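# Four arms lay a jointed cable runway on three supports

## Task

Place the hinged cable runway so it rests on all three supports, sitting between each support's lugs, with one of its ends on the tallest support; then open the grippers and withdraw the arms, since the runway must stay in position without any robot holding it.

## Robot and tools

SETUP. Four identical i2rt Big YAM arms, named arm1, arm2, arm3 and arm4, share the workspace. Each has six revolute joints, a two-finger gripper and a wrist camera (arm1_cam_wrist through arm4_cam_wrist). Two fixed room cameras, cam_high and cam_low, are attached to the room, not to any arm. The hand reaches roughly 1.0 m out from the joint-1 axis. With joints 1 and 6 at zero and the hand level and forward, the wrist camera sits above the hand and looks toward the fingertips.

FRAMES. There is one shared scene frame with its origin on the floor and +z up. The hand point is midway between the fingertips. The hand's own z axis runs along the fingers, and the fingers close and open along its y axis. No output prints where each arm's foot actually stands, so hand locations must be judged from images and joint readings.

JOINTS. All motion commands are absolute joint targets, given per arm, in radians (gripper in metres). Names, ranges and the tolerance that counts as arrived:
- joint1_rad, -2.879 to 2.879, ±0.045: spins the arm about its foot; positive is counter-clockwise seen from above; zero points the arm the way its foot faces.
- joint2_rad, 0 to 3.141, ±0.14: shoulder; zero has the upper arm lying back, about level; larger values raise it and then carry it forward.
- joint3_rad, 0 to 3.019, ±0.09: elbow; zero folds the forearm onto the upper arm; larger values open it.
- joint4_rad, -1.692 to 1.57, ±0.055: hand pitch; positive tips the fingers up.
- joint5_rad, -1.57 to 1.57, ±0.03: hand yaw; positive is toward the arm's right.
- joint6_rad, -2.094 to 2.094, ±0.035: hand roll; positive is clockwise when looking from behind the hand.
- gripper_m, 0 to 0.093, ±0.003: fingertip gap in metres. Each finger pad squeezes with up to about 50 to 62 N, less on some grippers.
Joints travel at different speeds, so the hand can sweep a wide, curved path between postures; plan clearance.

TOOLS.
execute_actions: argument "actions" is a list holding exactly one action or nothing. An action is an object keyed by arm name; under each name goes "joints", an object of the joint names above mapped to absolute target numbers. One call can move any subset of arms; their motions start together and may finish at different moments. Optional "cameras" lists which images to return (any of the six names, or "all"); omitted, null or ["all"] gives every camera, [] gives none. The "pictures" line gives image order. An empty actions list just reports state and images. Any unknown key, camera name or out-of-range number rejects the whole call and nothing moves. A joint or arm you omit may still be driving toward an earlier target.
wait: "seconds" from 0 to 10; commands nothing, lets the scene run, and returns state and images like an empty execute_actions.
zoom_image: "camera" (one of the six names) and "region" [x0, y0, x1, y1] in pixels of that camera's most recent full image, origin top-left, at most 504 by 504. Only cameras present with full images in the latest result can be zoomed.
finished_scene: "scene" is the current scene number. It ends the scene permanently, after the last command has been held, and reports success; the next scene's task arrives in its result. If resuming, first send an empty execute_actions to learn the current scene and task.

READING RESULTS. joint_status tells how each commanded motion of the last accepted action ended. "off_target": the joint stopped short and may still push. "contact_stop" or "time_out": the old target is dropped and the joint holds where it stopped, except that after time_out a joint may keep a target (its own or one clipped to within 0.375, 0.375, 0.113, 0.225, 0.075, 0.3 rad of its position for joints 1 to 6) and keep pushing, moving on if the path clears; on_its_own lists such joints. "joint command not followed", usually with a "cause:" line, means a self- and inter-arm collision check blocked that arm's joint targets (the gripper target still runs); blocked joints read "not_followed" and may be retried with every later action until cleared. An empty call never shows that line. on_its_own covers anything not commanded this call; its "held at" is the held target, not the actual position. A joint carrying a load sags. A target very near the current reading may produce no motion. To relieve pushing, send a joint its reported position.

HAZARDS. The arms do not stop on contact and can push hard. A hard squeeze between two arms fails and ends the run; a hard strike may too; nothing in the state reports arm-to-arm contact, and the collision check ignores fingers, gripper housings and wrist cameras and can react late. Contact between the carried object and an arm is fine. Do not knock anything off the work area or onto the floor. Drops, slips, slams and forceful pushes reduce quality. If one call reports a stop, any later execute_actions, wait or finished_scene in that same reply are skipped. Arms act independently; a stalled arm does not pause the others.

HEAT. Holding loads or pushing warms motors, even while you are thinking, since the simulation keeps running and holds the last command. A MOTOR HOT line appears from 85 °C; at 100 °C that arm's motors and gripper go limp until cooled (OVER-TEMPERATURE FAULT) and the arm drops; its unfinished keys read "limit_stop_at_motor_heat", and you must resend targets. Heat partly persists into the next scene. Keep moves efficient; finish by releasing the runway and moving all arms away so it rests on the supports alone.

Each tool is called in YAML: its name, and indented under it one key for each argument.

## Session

execute_actions:
  actions: []

Scene clock: 0.00 s.
arm1.joint_positions: joint1_rad=-0.197 joint2_rad=+0.631 joint3_rad=+1.395 joint4_rad=-1.179 joint5_rad=-0.173 joint6_rad=+0.457 gripper_m=+0.095
arm1.joint_status: not commanded
arm1.hand: x=-0.8667 y=-0.2153 z=+1.5742 quat_wxyz=(-0.519, -0.194, -0.816, -0.165) (m; scene frame)
arm2.joint_positions: joint1_rad=+0.150 joint2_rad=+0.637 joint3_rad=+1.338 joint4_rad=-1.177 joint5_rad=-0.199 joint6_rad=-0.172 gripper_m=+0.094
arm2.joint_status: not commanded
arm2.hand: x=-0.2891 y=-0.4005 z=+1.5549 quat_wxyz=(-0.330, +0.698, -0.492, -0.402) (m; scene frame)
arm3.joint_positions: joint1_rad=-0.032 joint2_rad=+0.560 joint3_rad=+1.365 joint4_rad=-1.394 joint5_rad=+0.169 joint6_rad=-0.116 gripper_m=+0.095
arm3.joint_status: not commanded
arm3.hand: x=+0.1853 y=+0.1209 z=+1.5630 quat_wxyz=(-0.278, -0.578, -0.659, +0.393) (m; scene frame)
arm4.joint_positions: joint1_rad=-0.076 joint2_rad=+0.523 joint3_rad=+1.429 joint4_rad=-1.349 joint5_rad=+0.135 joint6_rad=+0.288 gripper_m=+0.094
arm4.joint_status: not commanded
arm4.hand: x=+0.9407 y=-0.1118 z=+1.5819 quat_wxyz=(-0.009, -0.828, +0.160, +0.537) (m; scene frame)
pictures: arm1_cam_wrist, arm2_cam_wrist, arm3_cam_wrist, arm4_cam_wrist, cam_high, cam_low
Images, in order (width x height): arm1_cam_wrist 616x616, arm2_cam_wrist 616x616, arm3_cam_wrist 616x616, arm4_cam_wrist 616x616, cam_high 896x504, cam_low 896x504.

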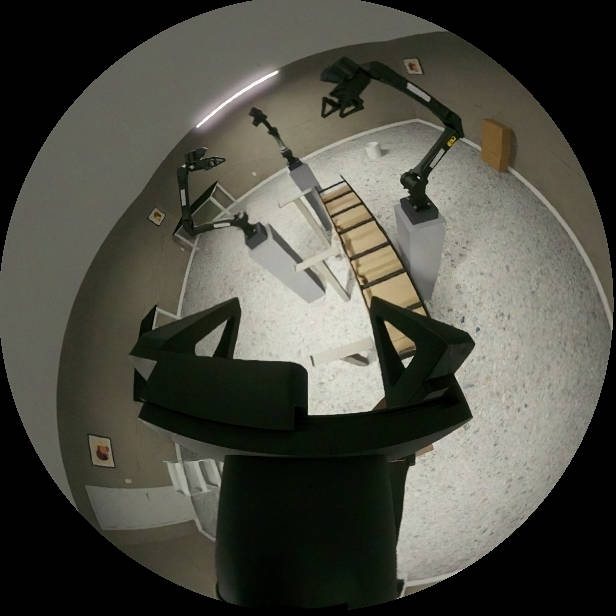

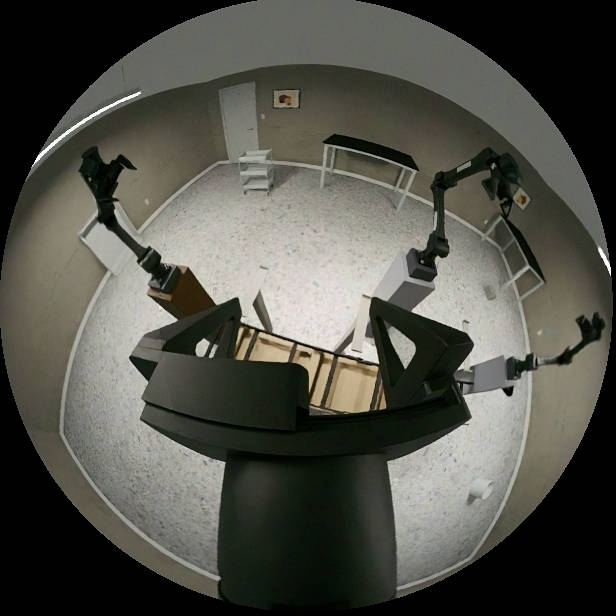

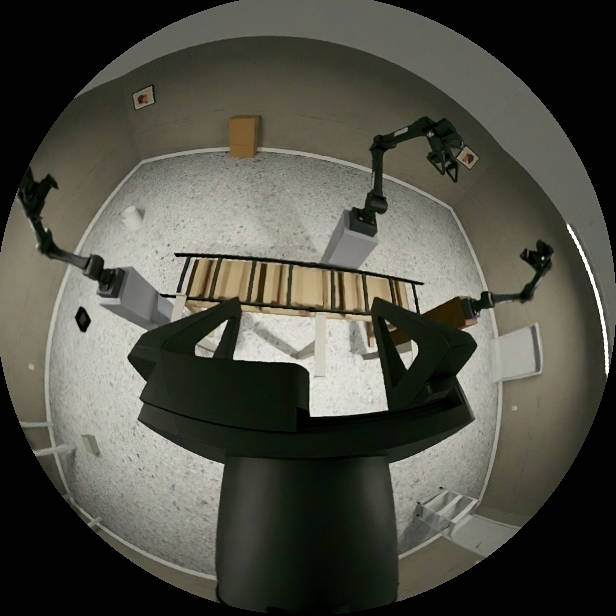

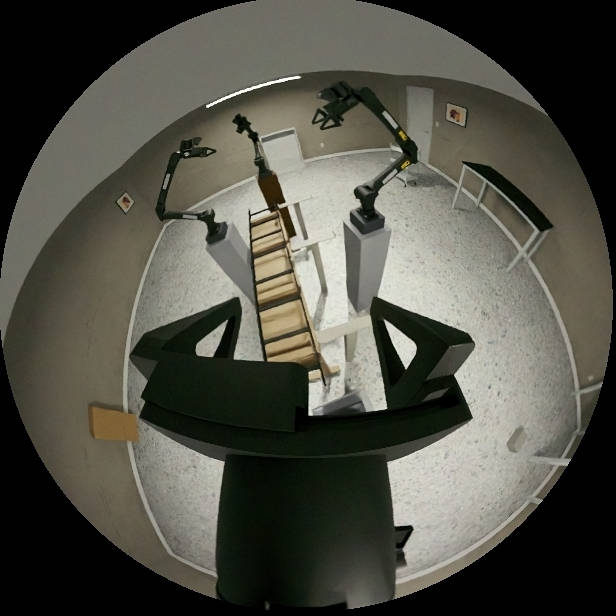

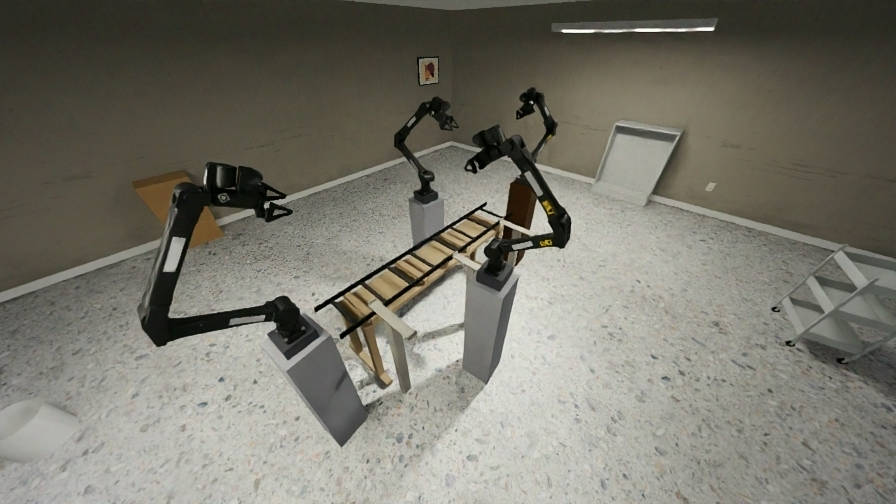

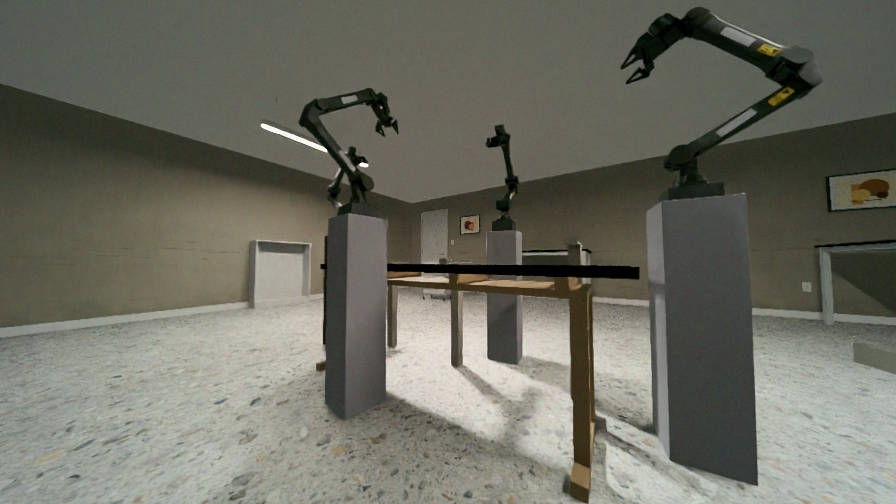

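execute_actions:
  actions:
    - {"arm1":{"joints":{"joint1_rad":-0.456,"joint2_rad":1.6,"joint3_rad":0.85,"joint4_rad":-0.6,"joint5_rad":0,"joint6_rad":-1.947}},"arm2":{"joints":{"joint1_rad":0.45,"joint2_rad":1.5,"joint3_rad":0.532,"joint4_rad":-0.4,"joint5_rad":0,"joint6_rad":0.347}},"arm3":{"joints":{"joint1_rad":-0.239,"joint2_rad":1.7,"joint3_rad":1.769,"joint4_rad":-1.3,"joint5_rad":0,"joint6_rad":-0.11}},"arm4":{"joints":{"joint1_rad":0.306,"joint2_rad":1.7,"joint3_rad":1.641,"joint4_rad":-1.3,"joint5_rad":0,"joint6_rad":1.935}}}
  cameras: []

execute_actions:
  actions:
    - {"arm1":{"joints":{"joint2_rad":2.003,"joint4_rad":-0.408}},"arm2":{"joints":{"joint2_rad":1.922,"joint4_rad":-0.171}},"arm3":{"joints":{"joint2_rad":2.458,"joint4_rad":-0.892}},"arm4":{"joints":{"joint2_rad":2.362,"joint4_rad":-0.85}}}

Scene clock: 6.87 s.
arm1.joint_positions: joint1_rad=-0.451 joint2_rad=+1.597 joint3_rad=+0.841 joint4_rad=-0.614 joint5_rad=-0.002 joint6_rad=-1.936 gripper_m=+0.095
arm1.joint_status: all done
arm1.hand: x=-0.7324 y=-0.3648 z=+1.0008 quat_wxyz=(-0.040, +0.702, -0.706, +0.084) (m; scene frame)
arm2.joint_positions: joint1_rad=+0.447 joint2_rad=+1.488 joint3_rad=+0.533 joint4_rad=-0.416 joint5_rad=-0.002 joint6_rad=+0.338 gripper_m=+0.094
arm2.joint_status: all done
arm2.hand: x=-0.3504 y=-0.3622 z=+0.9690 quat_wxyz=(-0.040, +0.707, -0.701, -0.085) (m; scene frame)
arm3.joint_positions: joint1_rad=-0.227 joint2_rad=+1.709 joint3_rad=+1.753 joint4_rad=-1.305 joint5_rad=+0.004 joint6_rad=-0.116 gripper_m=+0.095
arm3.joint_status: all done
arm3.hand: x=+0.1347 y=-0.2712 z=+1.3188 quat_wxyz=(-0.098, -0.690, -0.705, +0.129) (m; scene frame)
arm4.joint_positions: joint1_rad=+0.296 joint2_rad=+1.705 joint3_rad=+1.621 joint4_rad=-1.307 joint5_rad=+0.002 joint6_rad=+1.920 gripper_m=+0.094
arm4.joint_status: all done
arm4.hand: x=+0.5950 y=-0.3282 z=+1.2261 quat_wxyz=(-0.075, -0.707, +0.702, +0.043) (m; scene frame)
pictures: none
No camera images: the call's "cameras" was empty. Leave "cameras" out to get every camera's image.

Scene clock: 8.50 s.
arm1.joint_positions: joint1_rad=-0.451 joint2_rad=+2.016 joint3_rad=+0.841 joint4_rad=-0.419 joint5_rad=-0.002 joint6_rad=-1.937 gripper_m=+0.095
arm1.joint_status: all done
arm1.hand: x=-0.7704 y=-0.3495 z=+0.8419 quat_wxyz=(+0.005, +0.705, -0.709, -0.018) (m; scene frame)
arm2.joint_positions: joint1_rad=+0.447 joint2_rad=+1.913 joint3_rad=+0.533 joint4_rad=-0.185 joint5_rad=-0.002 joint6_rad=+0.338 gripper_m=+0.094
arm2.joint_status: all done
arm2.hand: x=-0.3358 y=-0.4024 z=+0.8522 quat_wxyz=(+0.002, +0.709, -0.705, +0.003) (m; scene frame)
arm3.joint_positions: joint1_rad=-0.227 joint2_rad=+2.467 joint3_rad=+1.751 joint4_rad=-0.904 joint5_rad=+0.004 joint6_rad=-0.116 gripper_m=+0.095
arm3.joint_status: all done
arm3.hand: x=+0.1277 y=-0.3154 z=+0.8579 quat_wxyz=(+0.015, -0.699, -0.715, -0.011) (m; scene frame)
arm4.joint_positions: joint1_rad=+0.296 joint2_rad=+2.358 joint3_rad=+1.620 joint4_rad=-0.865 joint5_rad=+0.002 joint6_rad=+1.920 gripper_m=+0.094
arm4.joint_status: all done
arm4.hand: x=+0.5503 y=-0.3392 z=+0.8501 quat_wxyz=(+0.021, -0.708, +0.706, -0.001) (m; scene frame)
pictures: arm1_cam_wrist, arm2_cam_wrist, arm3_cam_wrist, arm4_cam_wrist, cam_high, cam_low
Images, in order (width x height): arm1_cam_wrist 616x616, arm2_cam_wrist 616x616, arm3_cam_wrist 616x616, arm4_cam_wrist 616x616, cam_high 896x504, cam_low 896x504.

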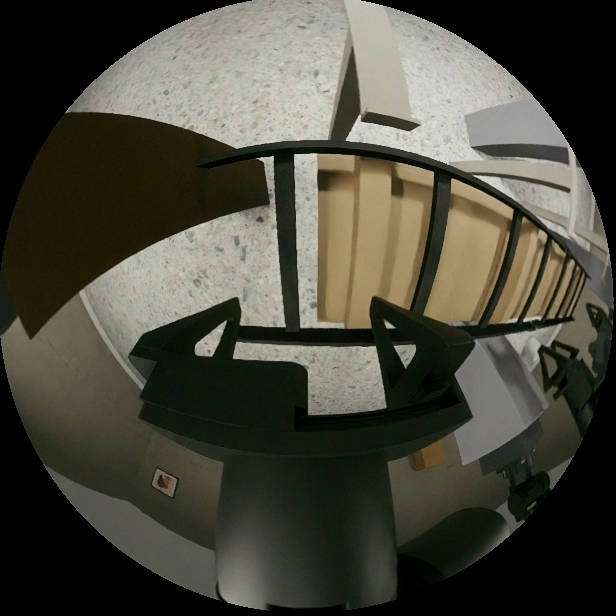

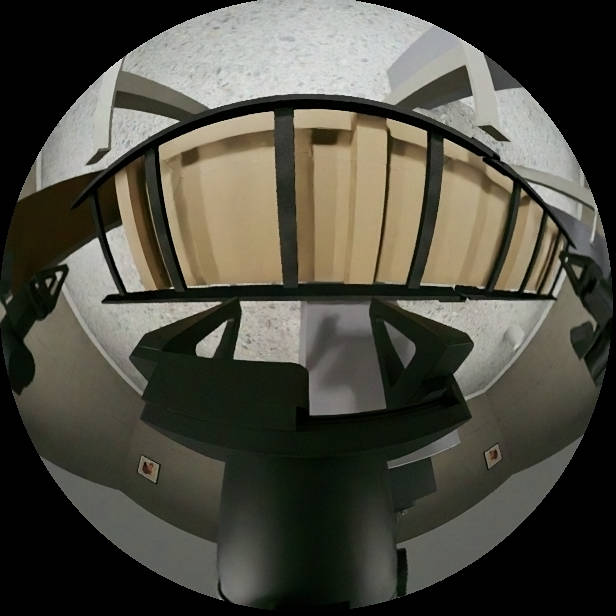

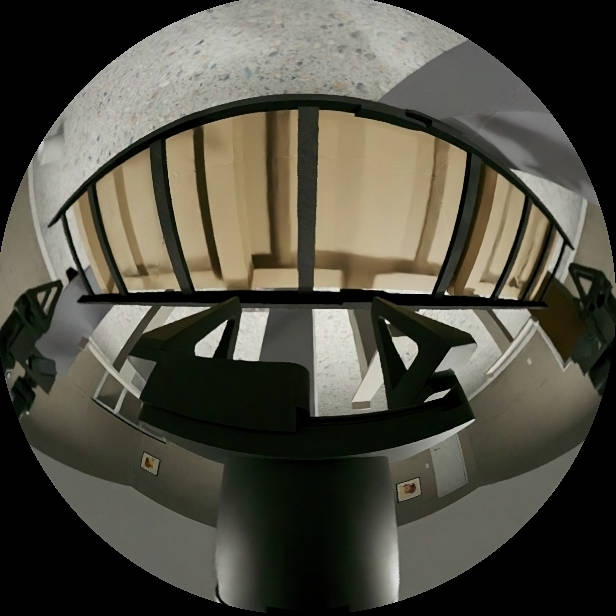

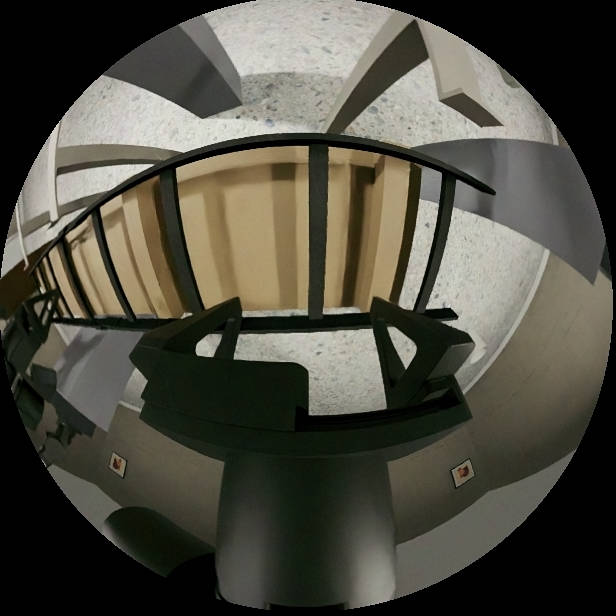

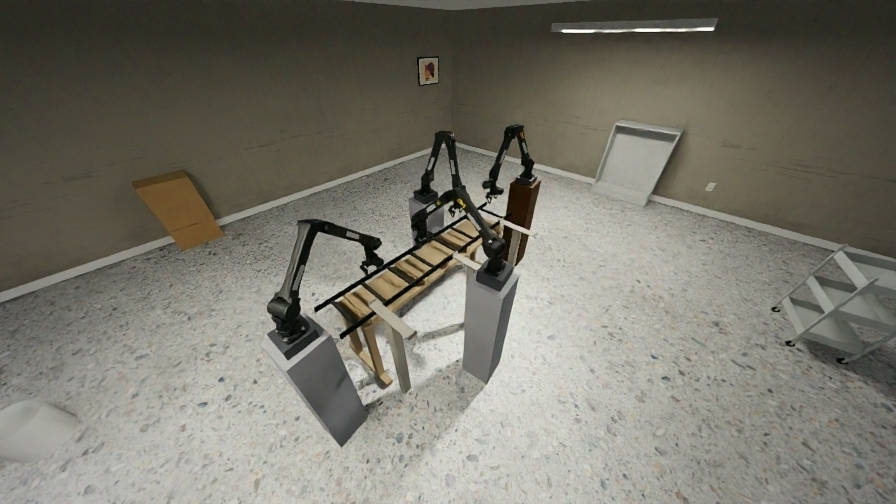

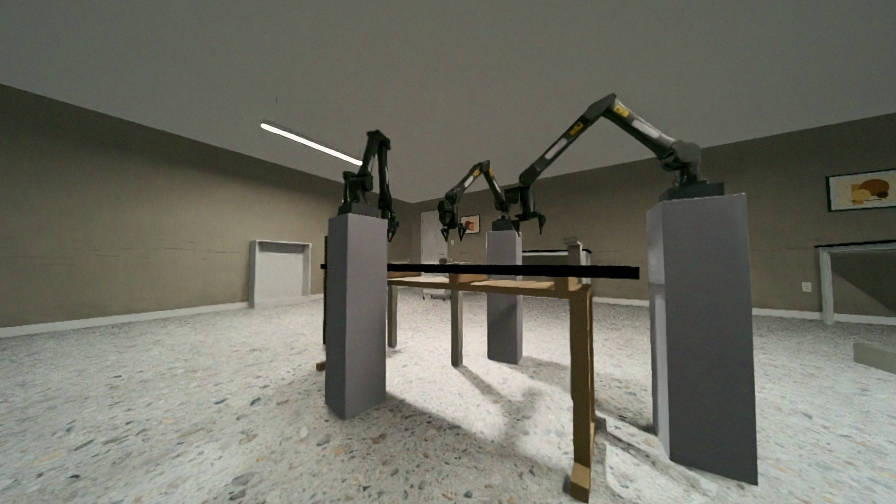

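execute_actions:
  actions:
    - {"arm1":{"joints":{"joint1_rad":-0.5,"joint2_rad":2.24,"joint3_rad":0.81,"joint4_rad":-0.115,"joint6_rad":-1.99}},"arm2":{"joints":{"joint1_rad":0.538,"joint2_rad":2.264,"joint3_rad":0.637,"joint4_rad":0.066,"joint6_rad":0.431}},"arm3":{"joints":{"joint1_rad":-0.232,"joint2_rad":2.632,"joint3_rad":1.84,"joint4_rad":-0.789,"joint6_rad":-0.091}},"arm4":{"joints":{"joint1_rad":0.328,"joint2_rad":2.488,"joint3_rad":1.583,"joint4_rad":-0.666,"joint6_rad":1.952}}}
  cameras: []

execute_actions:
  actions:
    - {"arm1":{"joints":{"joint2_rad":2.555,"joint3_rad":0.94,"joint4_rad":0.095}},"arm2":{"joints":{"joint2_rad":2.63,"joint3_rad":0.812,"joint4_rad":0.285}},"arm3":{"joints":{"joint2_rad":2.86,"joint3_rad":1.9,"joint4_rad":-0.578}},"arm4":{"joints":{"joint2_rad":2.715,"joint3_rad":1.675,"joint4_rad":-0.505}}}
  cameras: ["arm1_cam_wrist","arm2_cam_wrist","arm3_cam_wrist","arm4_cam_wrist","cam_low"]

Scene clock: 18.77 s.
arm1.joint_positions: joint1_rad=-0.495 joint2_rad=+2.255 joint3_rad=+0.809 joint4_rad=-0.126 joint5_rad=-0.002 joint6_rad=-1.979 gripper_m=+0.095
arm1.joint_status: all done
arm1.hand: x=-0.8028 y=-0.3538 z=+0.7536 quat_wxyz=(+0.001, +0.705, -0.709, -0.008) (m; scene frame)
arm2.joint_positions: joint1_rad=+0.537 joint2_rad=+2.261 joint3_rad=+0.635 joint4_rad=+0.052 joint5_rad=-0.001 joint6_rad=+0.422 gripper_m=+0.094
arm2.joint_status: all done
arm2.hand: x=-0.3619 y=-0.4066 z=+0.7608 quat_wxyz=(+0.003, +0.712, -0.702, +0.007) (m; scene frame)
arm3.joint_positions: joint1_rad=-0.227 joint2_rad=+2.642 joint3_rad=+1.818 joint4_rad=-0.797 joint5_rad=+0.004 joint6_rad=-0.099 gripper_m=+0.095
arm3.joint_status: all done
arm3.hand: x=+0.1273 y=-0.3148 z=+0.7667 quat_wxyz=(+0.015, -0.705, -0.709, -0.011) (m; scene frame)
arm4.joint_positions: joint1_rad=+0.320 joint2_rad=+2.491 joint3_rad=+1.574 joint4_rad=-0.681 joint5_rad=+0.002 joint6_rad=+1.936 gripper_m=+0.094
arm4.joint_status: all done
arm4.hand: x=+0.5771 y=-0.3433 z=+0.7597 quat_wxyz=(+0.019, -0.711, +0.703, +0.000) (m; scene frame)
pictures: none
No camera images: the call's "cameras" was empty. Leave "cameras" out to get every camera's image.

Scene clock: 20.10 s.
arm1.joint_positions: joint1_rad=-0.494 joint2_rad=+2.426 joint3_rad=+0.946 joint4_rad=+0.066 joint5_rad=+0.000 joint6_rad=-1.981 gripper_m=+0.095
arm1.joint_status: all done
arm1.hand: x=-0.7446 y=-0.3792 z=+0.7009 quat_wxyz=(-0.027, +0.704, -0.707, +0.066) (m; scene frame)
arm2.joint_positions: joint1_rad=+0.537 joint2_rad=+2.633 joint3_rad=+0.811 joint4_rad=+0.273 joint5_rad=-0.001 joint6_rad=+0.422 gripper_m=+0.094
arm2.joint_status: all done
arm2.hand: x=-0.3625 y=-0.4053 z=+0.6484 quat_wxyz=(-0.001, +0.711, -0.703, -0.005) (m; scene frame)
arm3.joint_positions: joint1_rad=-0.227 joint2_rad=+2.854 joint3_rad=+1.890 joint4_rad=-0.587 joint5_rad=+0.003 joint6_rad=-0.098 gripper_m=+0.095
arm3.joint_status: all done
arm3.hand: x=+0.1271 y=-0.3094 z=+0.6533 quat_wxyz=(-0.007, -0.706, -0.708, +0.016) (m; scene frame)
arm4.joint_positions: joint1_rad=+0.320 joint2_rad=+2.721 joint3_rad=+1.663 joint4_rad=-0.518 joint5_rad=+0.002 joint6_rad=+1.937 gripper_m=+0.094
arm4.joint_status: all done
arm4.hand: x=+0.5850 y=-0.3386 z=+0.6476 quat_wxyz=(+0.009, -0.711, +0.703, +0.005) (m; scene frame)
pictures: arm1_cam_wrist, arm2_cam_wrist, arm3_cam_wrist, arm4_cam_wrist, cam_low
Images, in order (width x height): arm1_cam_wrist 616x616, arm2_cam_wrist 616x616, arm3_cam_wrist 616x616, arm4_cam_wrist 616x616, cam_low 896x504.

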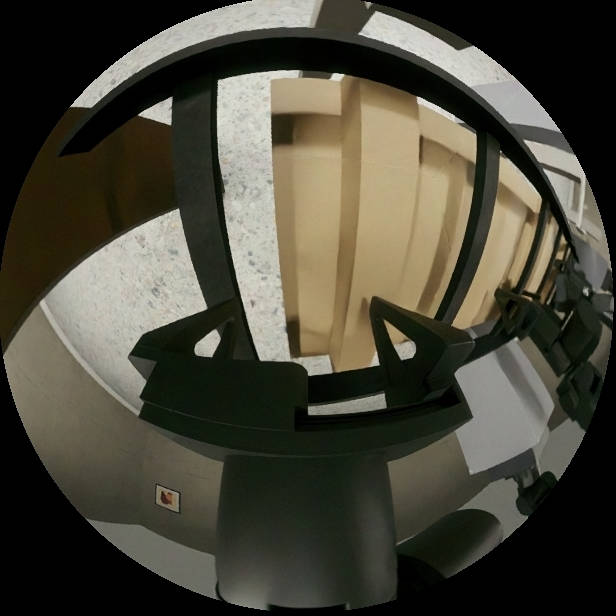

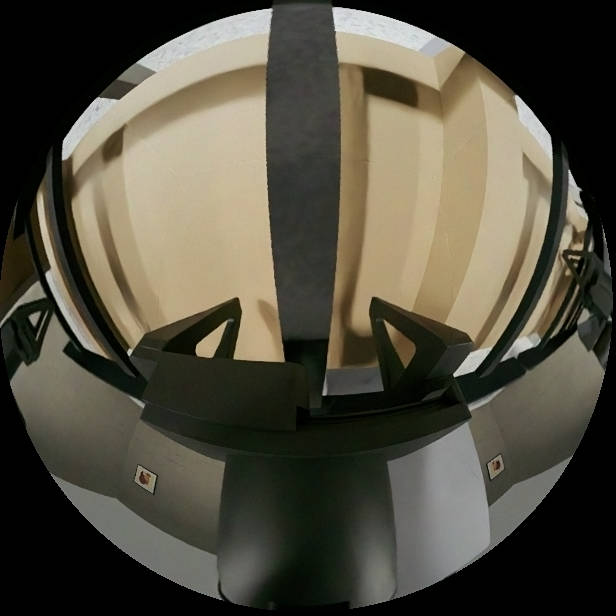

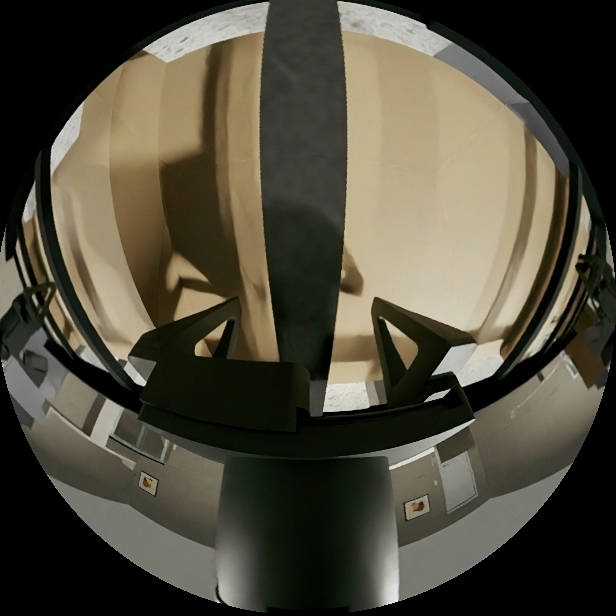

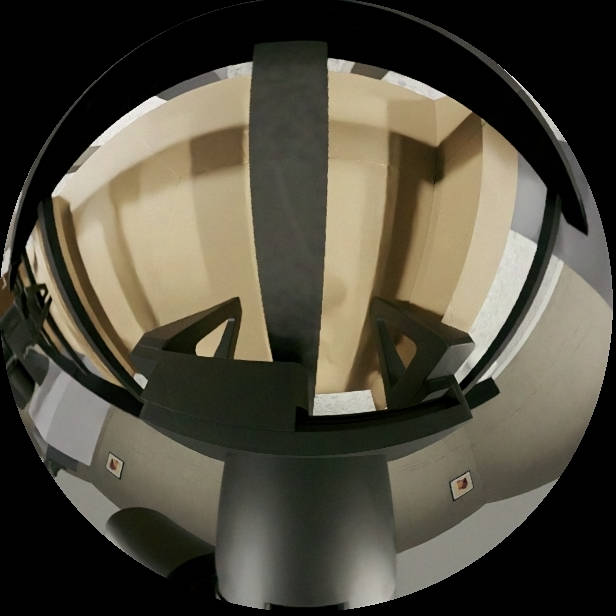

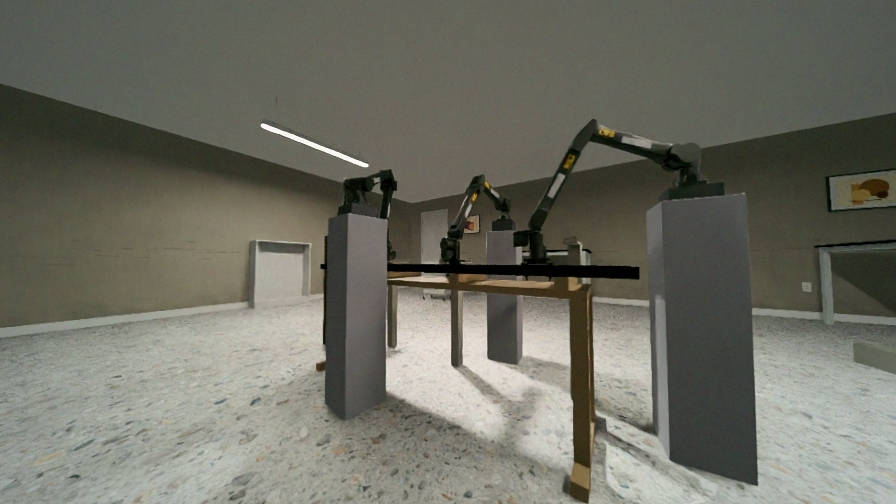

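execute_actions:
  actions:
    - {"arm1":{"joints":{"joint2_rad":2.24,"joint3_rad":0.81,"joint4_rad":-0.115}}}

Scene clock: 42.93 s.
arm1.joint_positions: joint1_rad=-0.494 joint2_rad=+2.234 joint3_rad=+0.814 joint4_rad=-0.110 joint5_rad=+0.000 joint6_rad=-1.982 gripper_m=+0.095
arm1.joint_status: all done
arm1.hand: x=-0.7890 y=-0.3598 z=+0.7612 quat_wxyz=(-0.006, +0.706, -0.708, +0.012) (m; scene frame)
arm2.joint_positions: joint1_rad=+0.537 joint2_rad=+2.633 joint3_rad=+0.811 joint4_rad=+0.273 joint5_rad=-0.001 joint6_rad=+0.422 gripper_m=+0.094
arm2.joint_status: not commanded
arm2.hand: x=-0.3625 y=-0.4053 z=+0.6484 quat_wxyz=(-0.001, +0.711, -0.703, -0.005) (m; scene frame)
arm3.joint_positions: joint1_rad=-0.227 joint2_rad=+2.854 joint3_rad=+1.890 joint4_rad=-0.587 joint5_rad=+0.003 joint6_rad=-0.098 gripper_m=+0.095
arm3.joint_status: not commanded
arm3.hand: x=+0.1271 y=-0.3094 z=+0.6533 quat_wxyz=(-0.007, -0.706, -0.708, +0.016) (m; scene frame)
arm4.joint_positions: joint1_rad=+0.320 joint2_rad=+2.721 joint3_rad=+1.663 joint4_rad=-0.518 joint5_rad=+0.002 joint6_rad=+1.937 gripper_m=+0.094
arm4.joint_status: not commanded
arm4.hand: x=+0.5850 y=-0.3386 z=+0.6476 quat_wxyz=(+0.009, -0.711, +0.703, +0.005) (m; scene frame)
pictures: arm1_cam_wrist, arm2_cam_wrist, arm3_cam_wrist, arm4_cam_wrist, cam_high, cam_low
Images, in order (width x height): arm1_cam_wrist 616x616, arm2_cam_wrist 616x616, arm3_cam_wrist 616x616, arm4_cam_wrist 616x616, cam_high 896x504, cam_low 896x504.

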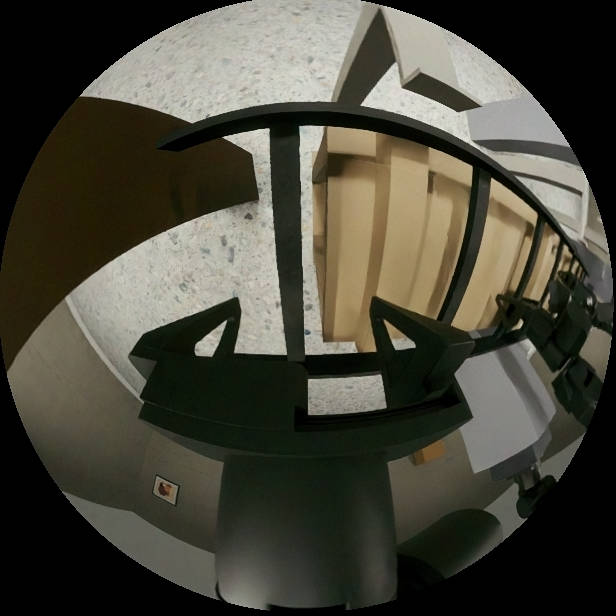

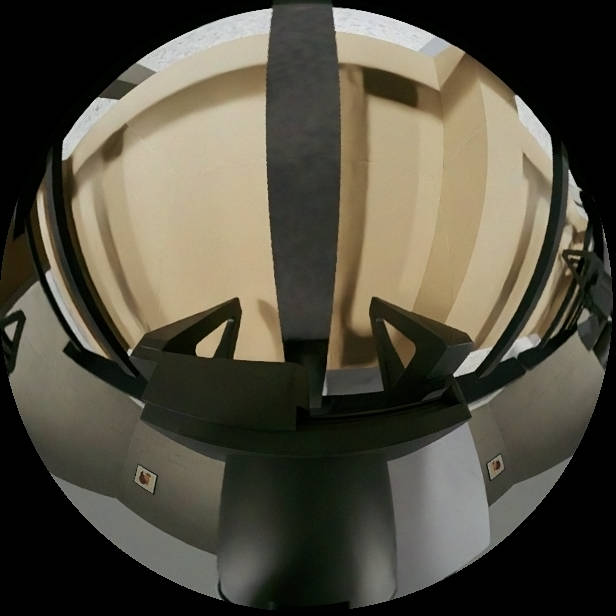

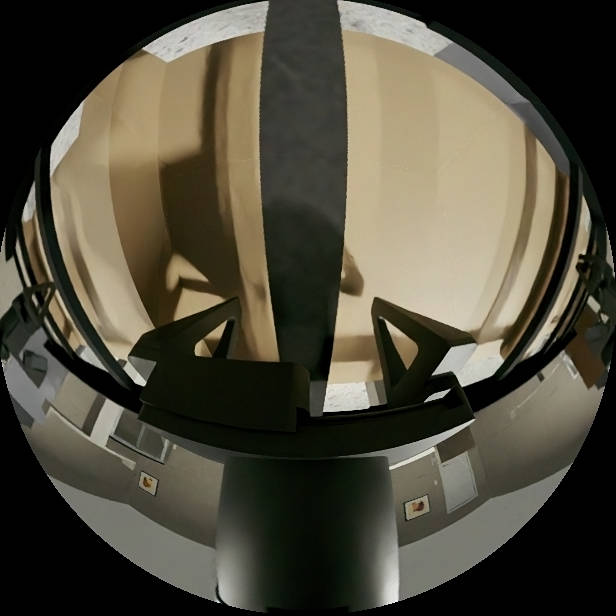

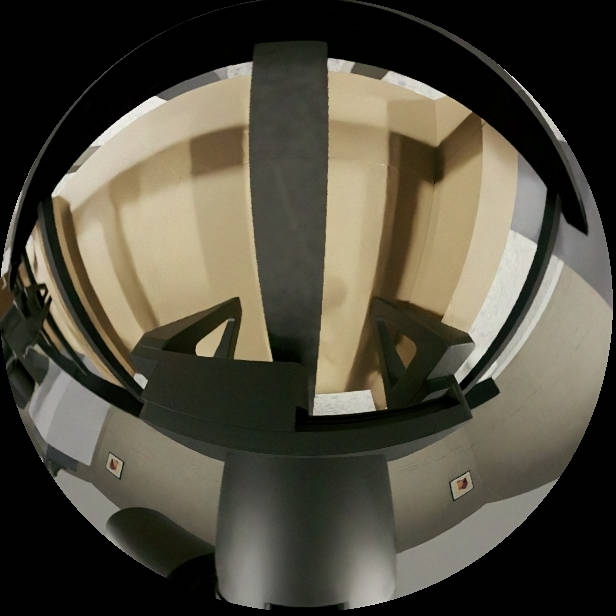

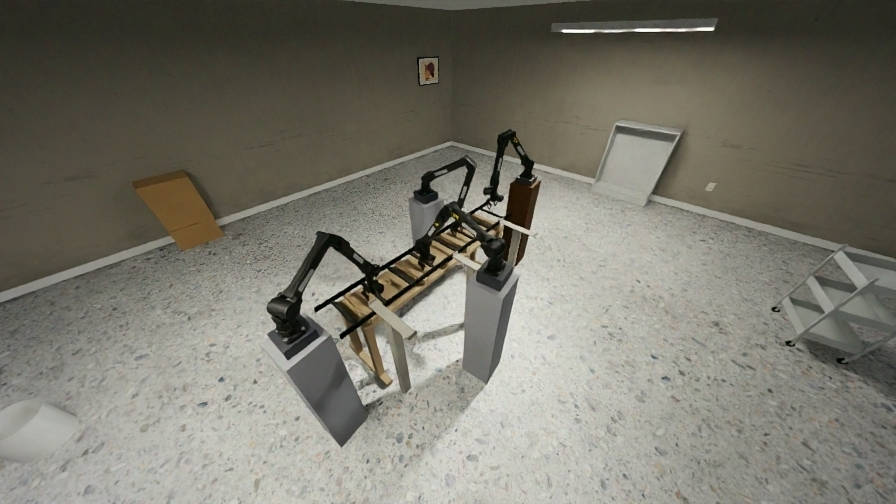

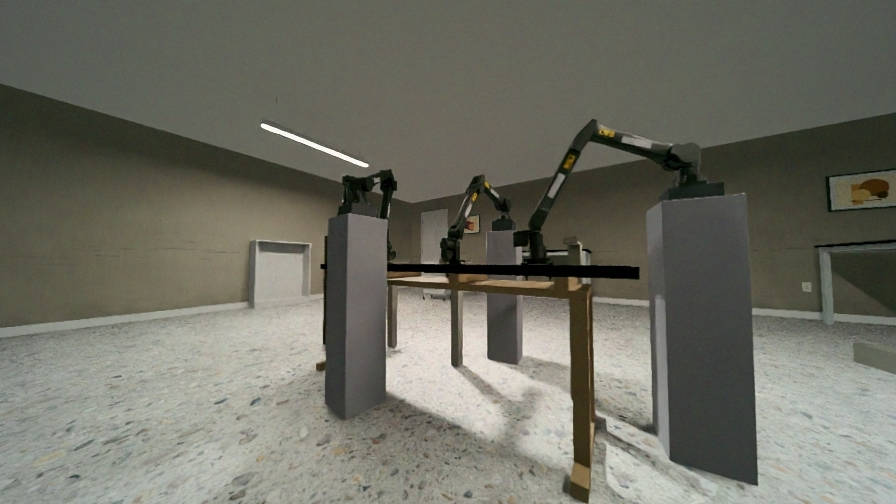

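execute_actions:
  actions:
    - {"arm1":{"joints":{"joint2_rad":2.44,"joint3_rad":0.89,"joint4_rad":0.015}}}
  cameras: ["arm1_cam_wrist"]

Scene clock: 46.23 s.
arm1.joint_positions: joint1_rad=-0.494 joint2_rad=+2.451 joint3_rad=+0.890 joint4_rad=+0.006 joint5_rad=+0.000 joint6_rad=-1.982 gripper_m=+0.095
arm1.joint_status: all done
arm1.hand: x=-0.8003 y=-0.3546 z=+0.6891 quat_wxyz=(-0.001, +0.706, -0.708, +0.000) (m; scene frame)
arm2.joint_positions: joint1_rad=+0.537 joint2_rad=+2.633 joint3_rad=+0.811 joint4_rad=+0.273 joint5_rad=-0.001 joint6_rad=+0.422 gripper_m=+0.094
arm2.joint_status: not commanded
arm2.hand: x=-0.3625 y=-0.4053 z=+0.6484 quat_wxyz=(-0.001, +0.711, -0.703, -0.005) (m; scene frame)
arm3.joint_positions: joint1_rad=-0.227 joint2_rad=+2.854 joint3_rad=+1.890 joint4_rad=-0.587 joint5_rad=+0.003 joint6_rad=-0.098 gripper_m=+0.095
arm3.joint_status: not commanded
arm3.hand: x=+0.1271 y=-0.3094 z=+0.6533 quat_wxyz=(-0.007, -0.706, -0.708, +0.016) (m; scene frame)
arm4.joint_positions: joint1_rad=+0.320 joint2_rad=+2.721 joint3_rad=+1.663 joint4_rad=-0.518 joint5_rad=+0.002 joint6_rad=+1.937 gripper_m=+0.094
arm4.joint_status: not commanded
arm4.hand: x=+0.5850 y=-0.3386 z=+0.6476 quat_wxyz=(+0.009, -0.711, +0.703, +0.005) (m; scene frame)
pictures: arm1_cam_wrist
Images, in order (width x height): arm1_cam_wrist 616x616.

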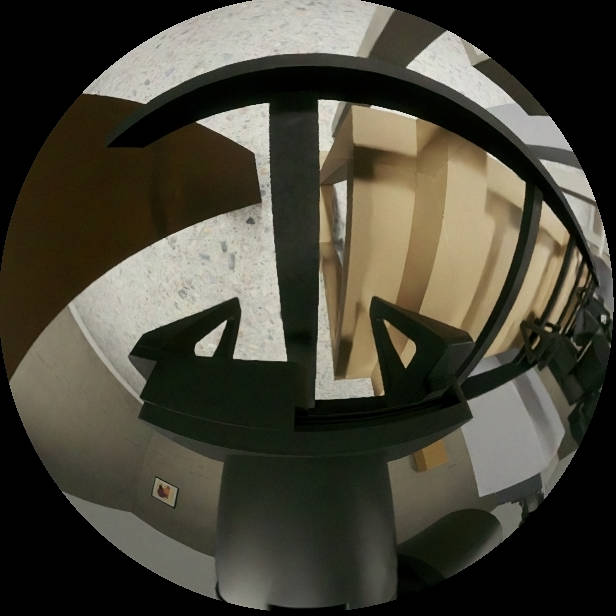

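execute_actions:
  actions:
    - {"arm1":{"joints":{"joint2_rad":2.555,"joint3_rad":0.925,"joint4_rad":0.09}},"arm4":{"joints":{"joint2_rad":2.70,"joint3_rad":1.67,"joint4_rad":-0.535}}}
  cameras: ["arm1_cam_wrist","arm4_cam_wrist"]

Scene clock: 48.60 s.
arm1.joint_positions: joint1_rad=-0.494 joint2_rad=+2.561 joint3_rad=+0.928 joint4_rad=+0.081 joint5_rad=+0.000 joint6_rad=-1.982 gripper_m=+0.095
arm1.joint_status: all done
arm1.hand: x=-0.8082 y=-0.3511 z=+0.6518 quat_wxyz=(-0.002, +0.706, -0.708, +0.002) (m; scene frame)
arm2.joint_positions: joint1_rad=+0.537 joint2_rad=+2.633 joint3_rad=+0.811 joint4_rad=+0.273 joint5_rad=-0.001 joint6_rad=+0.422 gripper_m=+0.094
arm2.joint_status: not commanded
arm2.hand: x=-0.3625 y=-0.4053 z=+0.6484 quat_wxyz=(-0.001, +0.711, -0.703, -0.005) (m; scene frame)
arm3.joint_positions: joint1_rad=-0.227 joint2_rad=+2.854 joint3_rad=+1.890 joint4_rad=-0.587 joint5_rad=+0.003 joint6_rad=-0.098 gripper_m=+0.095
arm3.joint_status: not commanded
arm3.hand: x=+0.1271 y=-0.3094 z=+0.6533 quat_wxyz=(-0.007, -0.706, -0.708, +0.016) (m; scene frame)
arm4.joint_positions: joint1_rad=+0.320 joint2_rad=+2.707 joint3_rad=+1.663 joint4_rad=-0.520 joint5_rad=+0.002 joint6_rad=+1.937 gripper_m=+0.094
arm4.joint_status: all done
arm4.hand: x=+0.5791 y=-0.3410 z=+0.6555 quat_wxyz=(+0.003, -0.711, +0.703, +0.007) (m; scene frame)
pictures: arm1_cam_wrist, arm4_cam_wrist
Images, in order (width x height): arm1_cam_wrist 616x616, arm4_cam_wrist 616x616.

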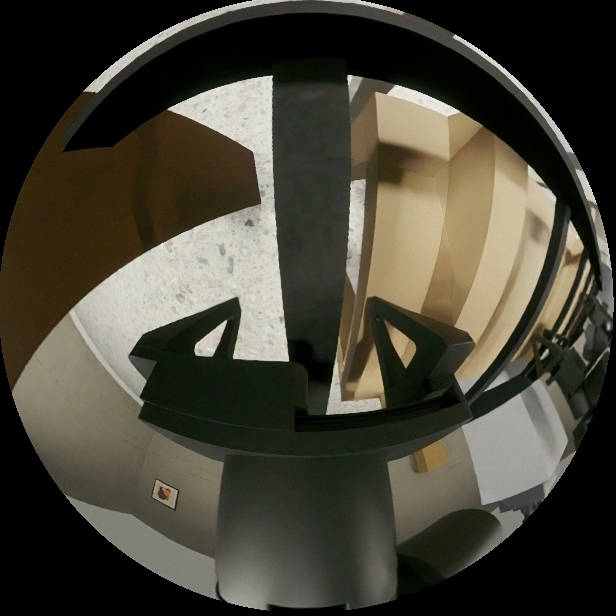

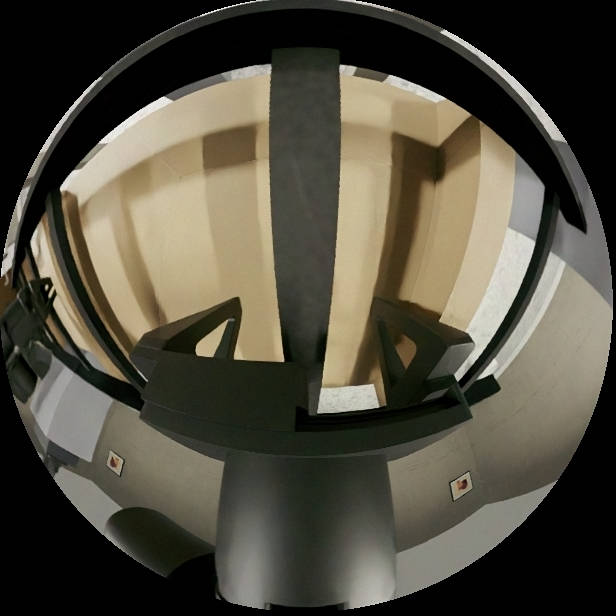

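execute_actions:
  actions:
    - {"arm1":{"joints":{"gripper_m":0}},"arm2":{"joints":{"gripper_m":0}},"arm3":{"joints":{"gripper_m":0}},"arm4":{"joints":{"gripper_m":0,"joint3_rad":1.64}}}
  cameras: []

execute_actions:
  actions:
    - {"arm1":{"joints":{"joint2_rad":2.39,"joint3_rad":0.868,"joint4_rad":-0.004}},"arm2":{"joints":{"joint2_rad":2.40,"joint3_rad":0.728,"joint4_rad":0.188}},"arm3":{"joints":{"joint2_rad":2.69,"joint3_rad":1.798,"joint4_rad":-0.62}},"arm4":{"joints":{"joint2_rad":2.53,"joint3_rad":1.598,"joint4_rad":-0.565}}}
  cameras: ["cam_low"]

Scene clock: 52.47 s.
arm1.joint_positions: joint1_rad=-0.494 joint2_rad=+2.561 joint3_rad=+0.932 joint4_rad=+0.087 joint5_rad=-0.005 joint6_rad=-1.994 gripper_m=+0.023
arm1.joint_status: gripper_m off_target (ended at +0.023, target +0.000)
arm1.hand: x=-0.8042 y=-0.3517 z=+0.6517 quat_wxyz=(-0.006, +0.710, -0.704, +0.005) (m; scene frame)
arm2.joint_positions: joint1_rad=+0.537 joint2_rad=+2.633 joint3_rad=+0.811 joint4_rad=+0.273 joint5_rad=+0.002 joint6_rad=+0.416 gripper_m=+0.023
arm2.joint_status: gripper_m off_target (ended at +0.023, target +0.000)
arm2.hand: x=-0.3621 y=-0.4050 z=+0.6484 quat_wxyz=(-0.003, +0.714, -0.700, -0.004) (m; scene frame)
arm3.joint_positions: joint1_rad=-0.227 joint2_rad=+2.854 joint3_rad=+1.890 joint4_rad=-0.586 joint5_rad=-0.001 joint6_rad=-0.103 gripper_m=+0.023
arm3.joint_status: gripper_m off_target (ended at +0.023, target +0.000)
arm3.hand: x=+0.1278 y=-0.3097 z=+0.6533 quat_wxyz=(-0.009, -0.704, -0.710, +0.015) (m; scene frame)
arm4.joint_positions: joint1_rad=+0.319 joint2_rad=+2.704 joint3_rad=+1.656 joint4_rad=-0.512 joint5_rad=+0.009 joint6_rad=+1.938 gripper_m=+0.023
arm4.joint_status: gripper_m off_target (ended at +0.023, target +0.000); the others done
arm4.hand: x=+0.5791 y=-0.3387 z=+0.6557 quat_wxyz=(+0.003, -0.710, +0.704, +0.011) (m; scene frame)
pictures: none
No camera images: the call's "cameras" was empty. Leave "cameras" out to get every camera's image.

Scene clock: 53.60 s.
arm1.joint_positions: joint1_rad=-0.493 joint2_rad=+2.427 joint3_rad=+0.871 joint4_rad=+0.002 joint5_rad=+0.000 joint6_rad=-2.004 gripper_m=+0.023
arm1.joint_status: all done
arm1.hand: x=-0.8023 y=-0.3534 z=+0.6969 quat_wxyz=(-0.002, +0.714, -0.700, +0.001) (m; scene frame)
arm2.joint_positions: joint1_rad=+0.524 joint2_rad=+2.508 joint3_rad=+0.748 joint4_rad=+0.200 joint5_rad=+0.002 joint6_rad=+0.393 gripper_m=+0.023
arm2.joint_status: all done
arm2.hand: x=-0.3595 y=-0.4012 z=+0.6875 quat_wxyz=(-0.001, +0.717, -0.697, +0.001) (m; scene frame)
arm3.joint_positions: joint1_rad=-0.225 joint2_rad=+2.770 joint3_rad=+1.799 joint4_rad=-0.584 joint5_rad=+0.004 joint6_rad=-0.111 gripper_m=+0.023
arm3.joint_status: all done
arm3.hand: x=+0.1294 y=-0.3010 z=+0.6837 quat_wxyz=(-0.006, -0.700, -0.714, +0.015) (m; scene frame)
arm4.joint_positions: joint1_rad=+0.301 joint2_rad=+2.644 joint3_rad=+1.599 joint4_rad=-0.511 joint5_rad=+0.018 joint6_rad=+1.914 gripper_m=+0.024
arm4.joint_status: all done
arm4.hand: x=+0.5793 y=-0.3266 z=+0.6789 quat_wxyz=(+0.003, -0.713, +0.701, +0.016) (m; scene frame)
pictures: cam_low
Images, in order (width x height): cam_low 896x504.

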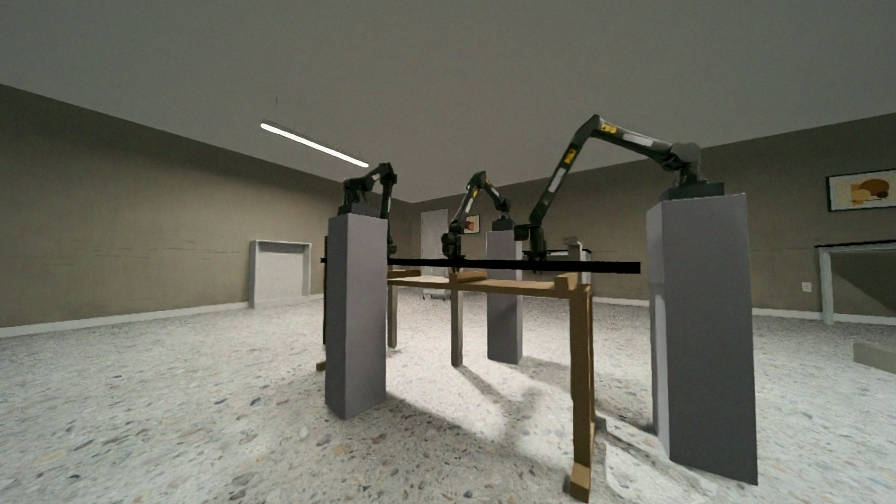

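execute_actions:
  actions:
    - {"arm1":{"joints":{"joint2_rad":2.165,"joint3_rad":0.775,"joint4_rad":-0.135}},"arm2":{"joints":{"joint2_rad":2.125,"joint3_rad":0.615,"joint4_rad":0.05}},"arm3":{"joints":{"joint2_rad":2.495,"joint3_rad":1.697,"joint4_rad":-0.68}},"arm4":{"joints":{"joint2_rad":2.32,"joint3_rad":1.52,"joint4_rad":-0.65}}}
  cameras: ["cam_low","arm4_cam_wrist"]

Scene clock: 57.53 s.
arm1.joint_positions: joint1_rad=-0.492 joint2_rad=+2.192 joint3_rad=+0.773 joint4_rad=-0.126 joint5_rad=+0.000 joint6_rad=-1.997 gripper_m=+0.023
arm1.joint_status: all done
arm1.hand: x=-0.8015 y=-0.3536 z=+0.7729 quat_wxyz=(-0.003, +0.712, -0.702, +0.005) (m; scene frame)
arm2.joint_positions: joint1_rad=+0.529 joint2_rad=+2.219 joint3_rad=+0.612 joint4_rad=+0.050 joint5_rad=+0.009 joint6_rad=+0.404 gripper_m=+0.023
arm2.joint_status: all done
arm2.hand: x=-0.3587 y=-0.4037 z=+0.7726 quat_wxyz=(-0.005, +0.715, -0.699, +0.001) (m; scene frame)
arm3.joint_positions: joint1_rad=-0.224 joint2_rad=+2.570 joint3_rad=+1.687 joint4_rad=-0.658 joint5_rad=-0.004 joint6_rad=-0.102 gripper_m=+0.023
arm3.joint_status: all done
arm3.hand: x=+0.1315 y=-0.3075 z=+0.7771 quat_wxyz=(-0.013, -0.703, -0.711, +0.017) (m; scene frame)
arm4.joint_positions: joint1_rad=+0.315 joint2_rad=+2.427 joint3_rad=+1.497 joint4_rad=-0.629 joint5_rad=+0.011 joint6_rad=+1.934 gripper_m=+0.024
arm4.joint_status: all done
arm4.hand: x=+0.5807 y=-0.3371 z=+0.7789 quat_wxyz=(+0.002, -0.711, +0.704, +0.012) (m; scene frame)
pictures: arm4_cam_wrist, cam_low
Images, in order (width x height): arm4_cam_wrist 616x616, cam_low 896x504.

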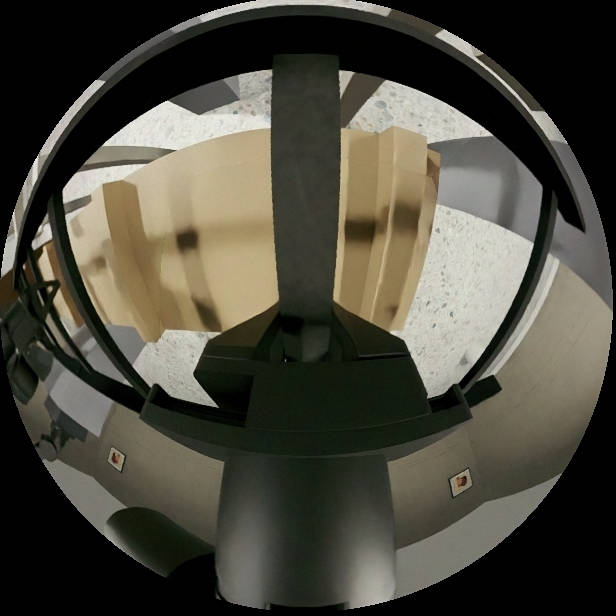

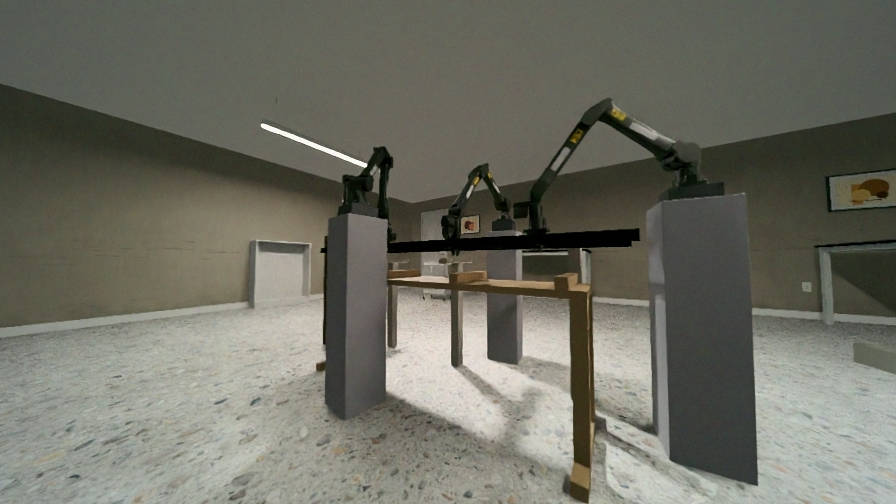

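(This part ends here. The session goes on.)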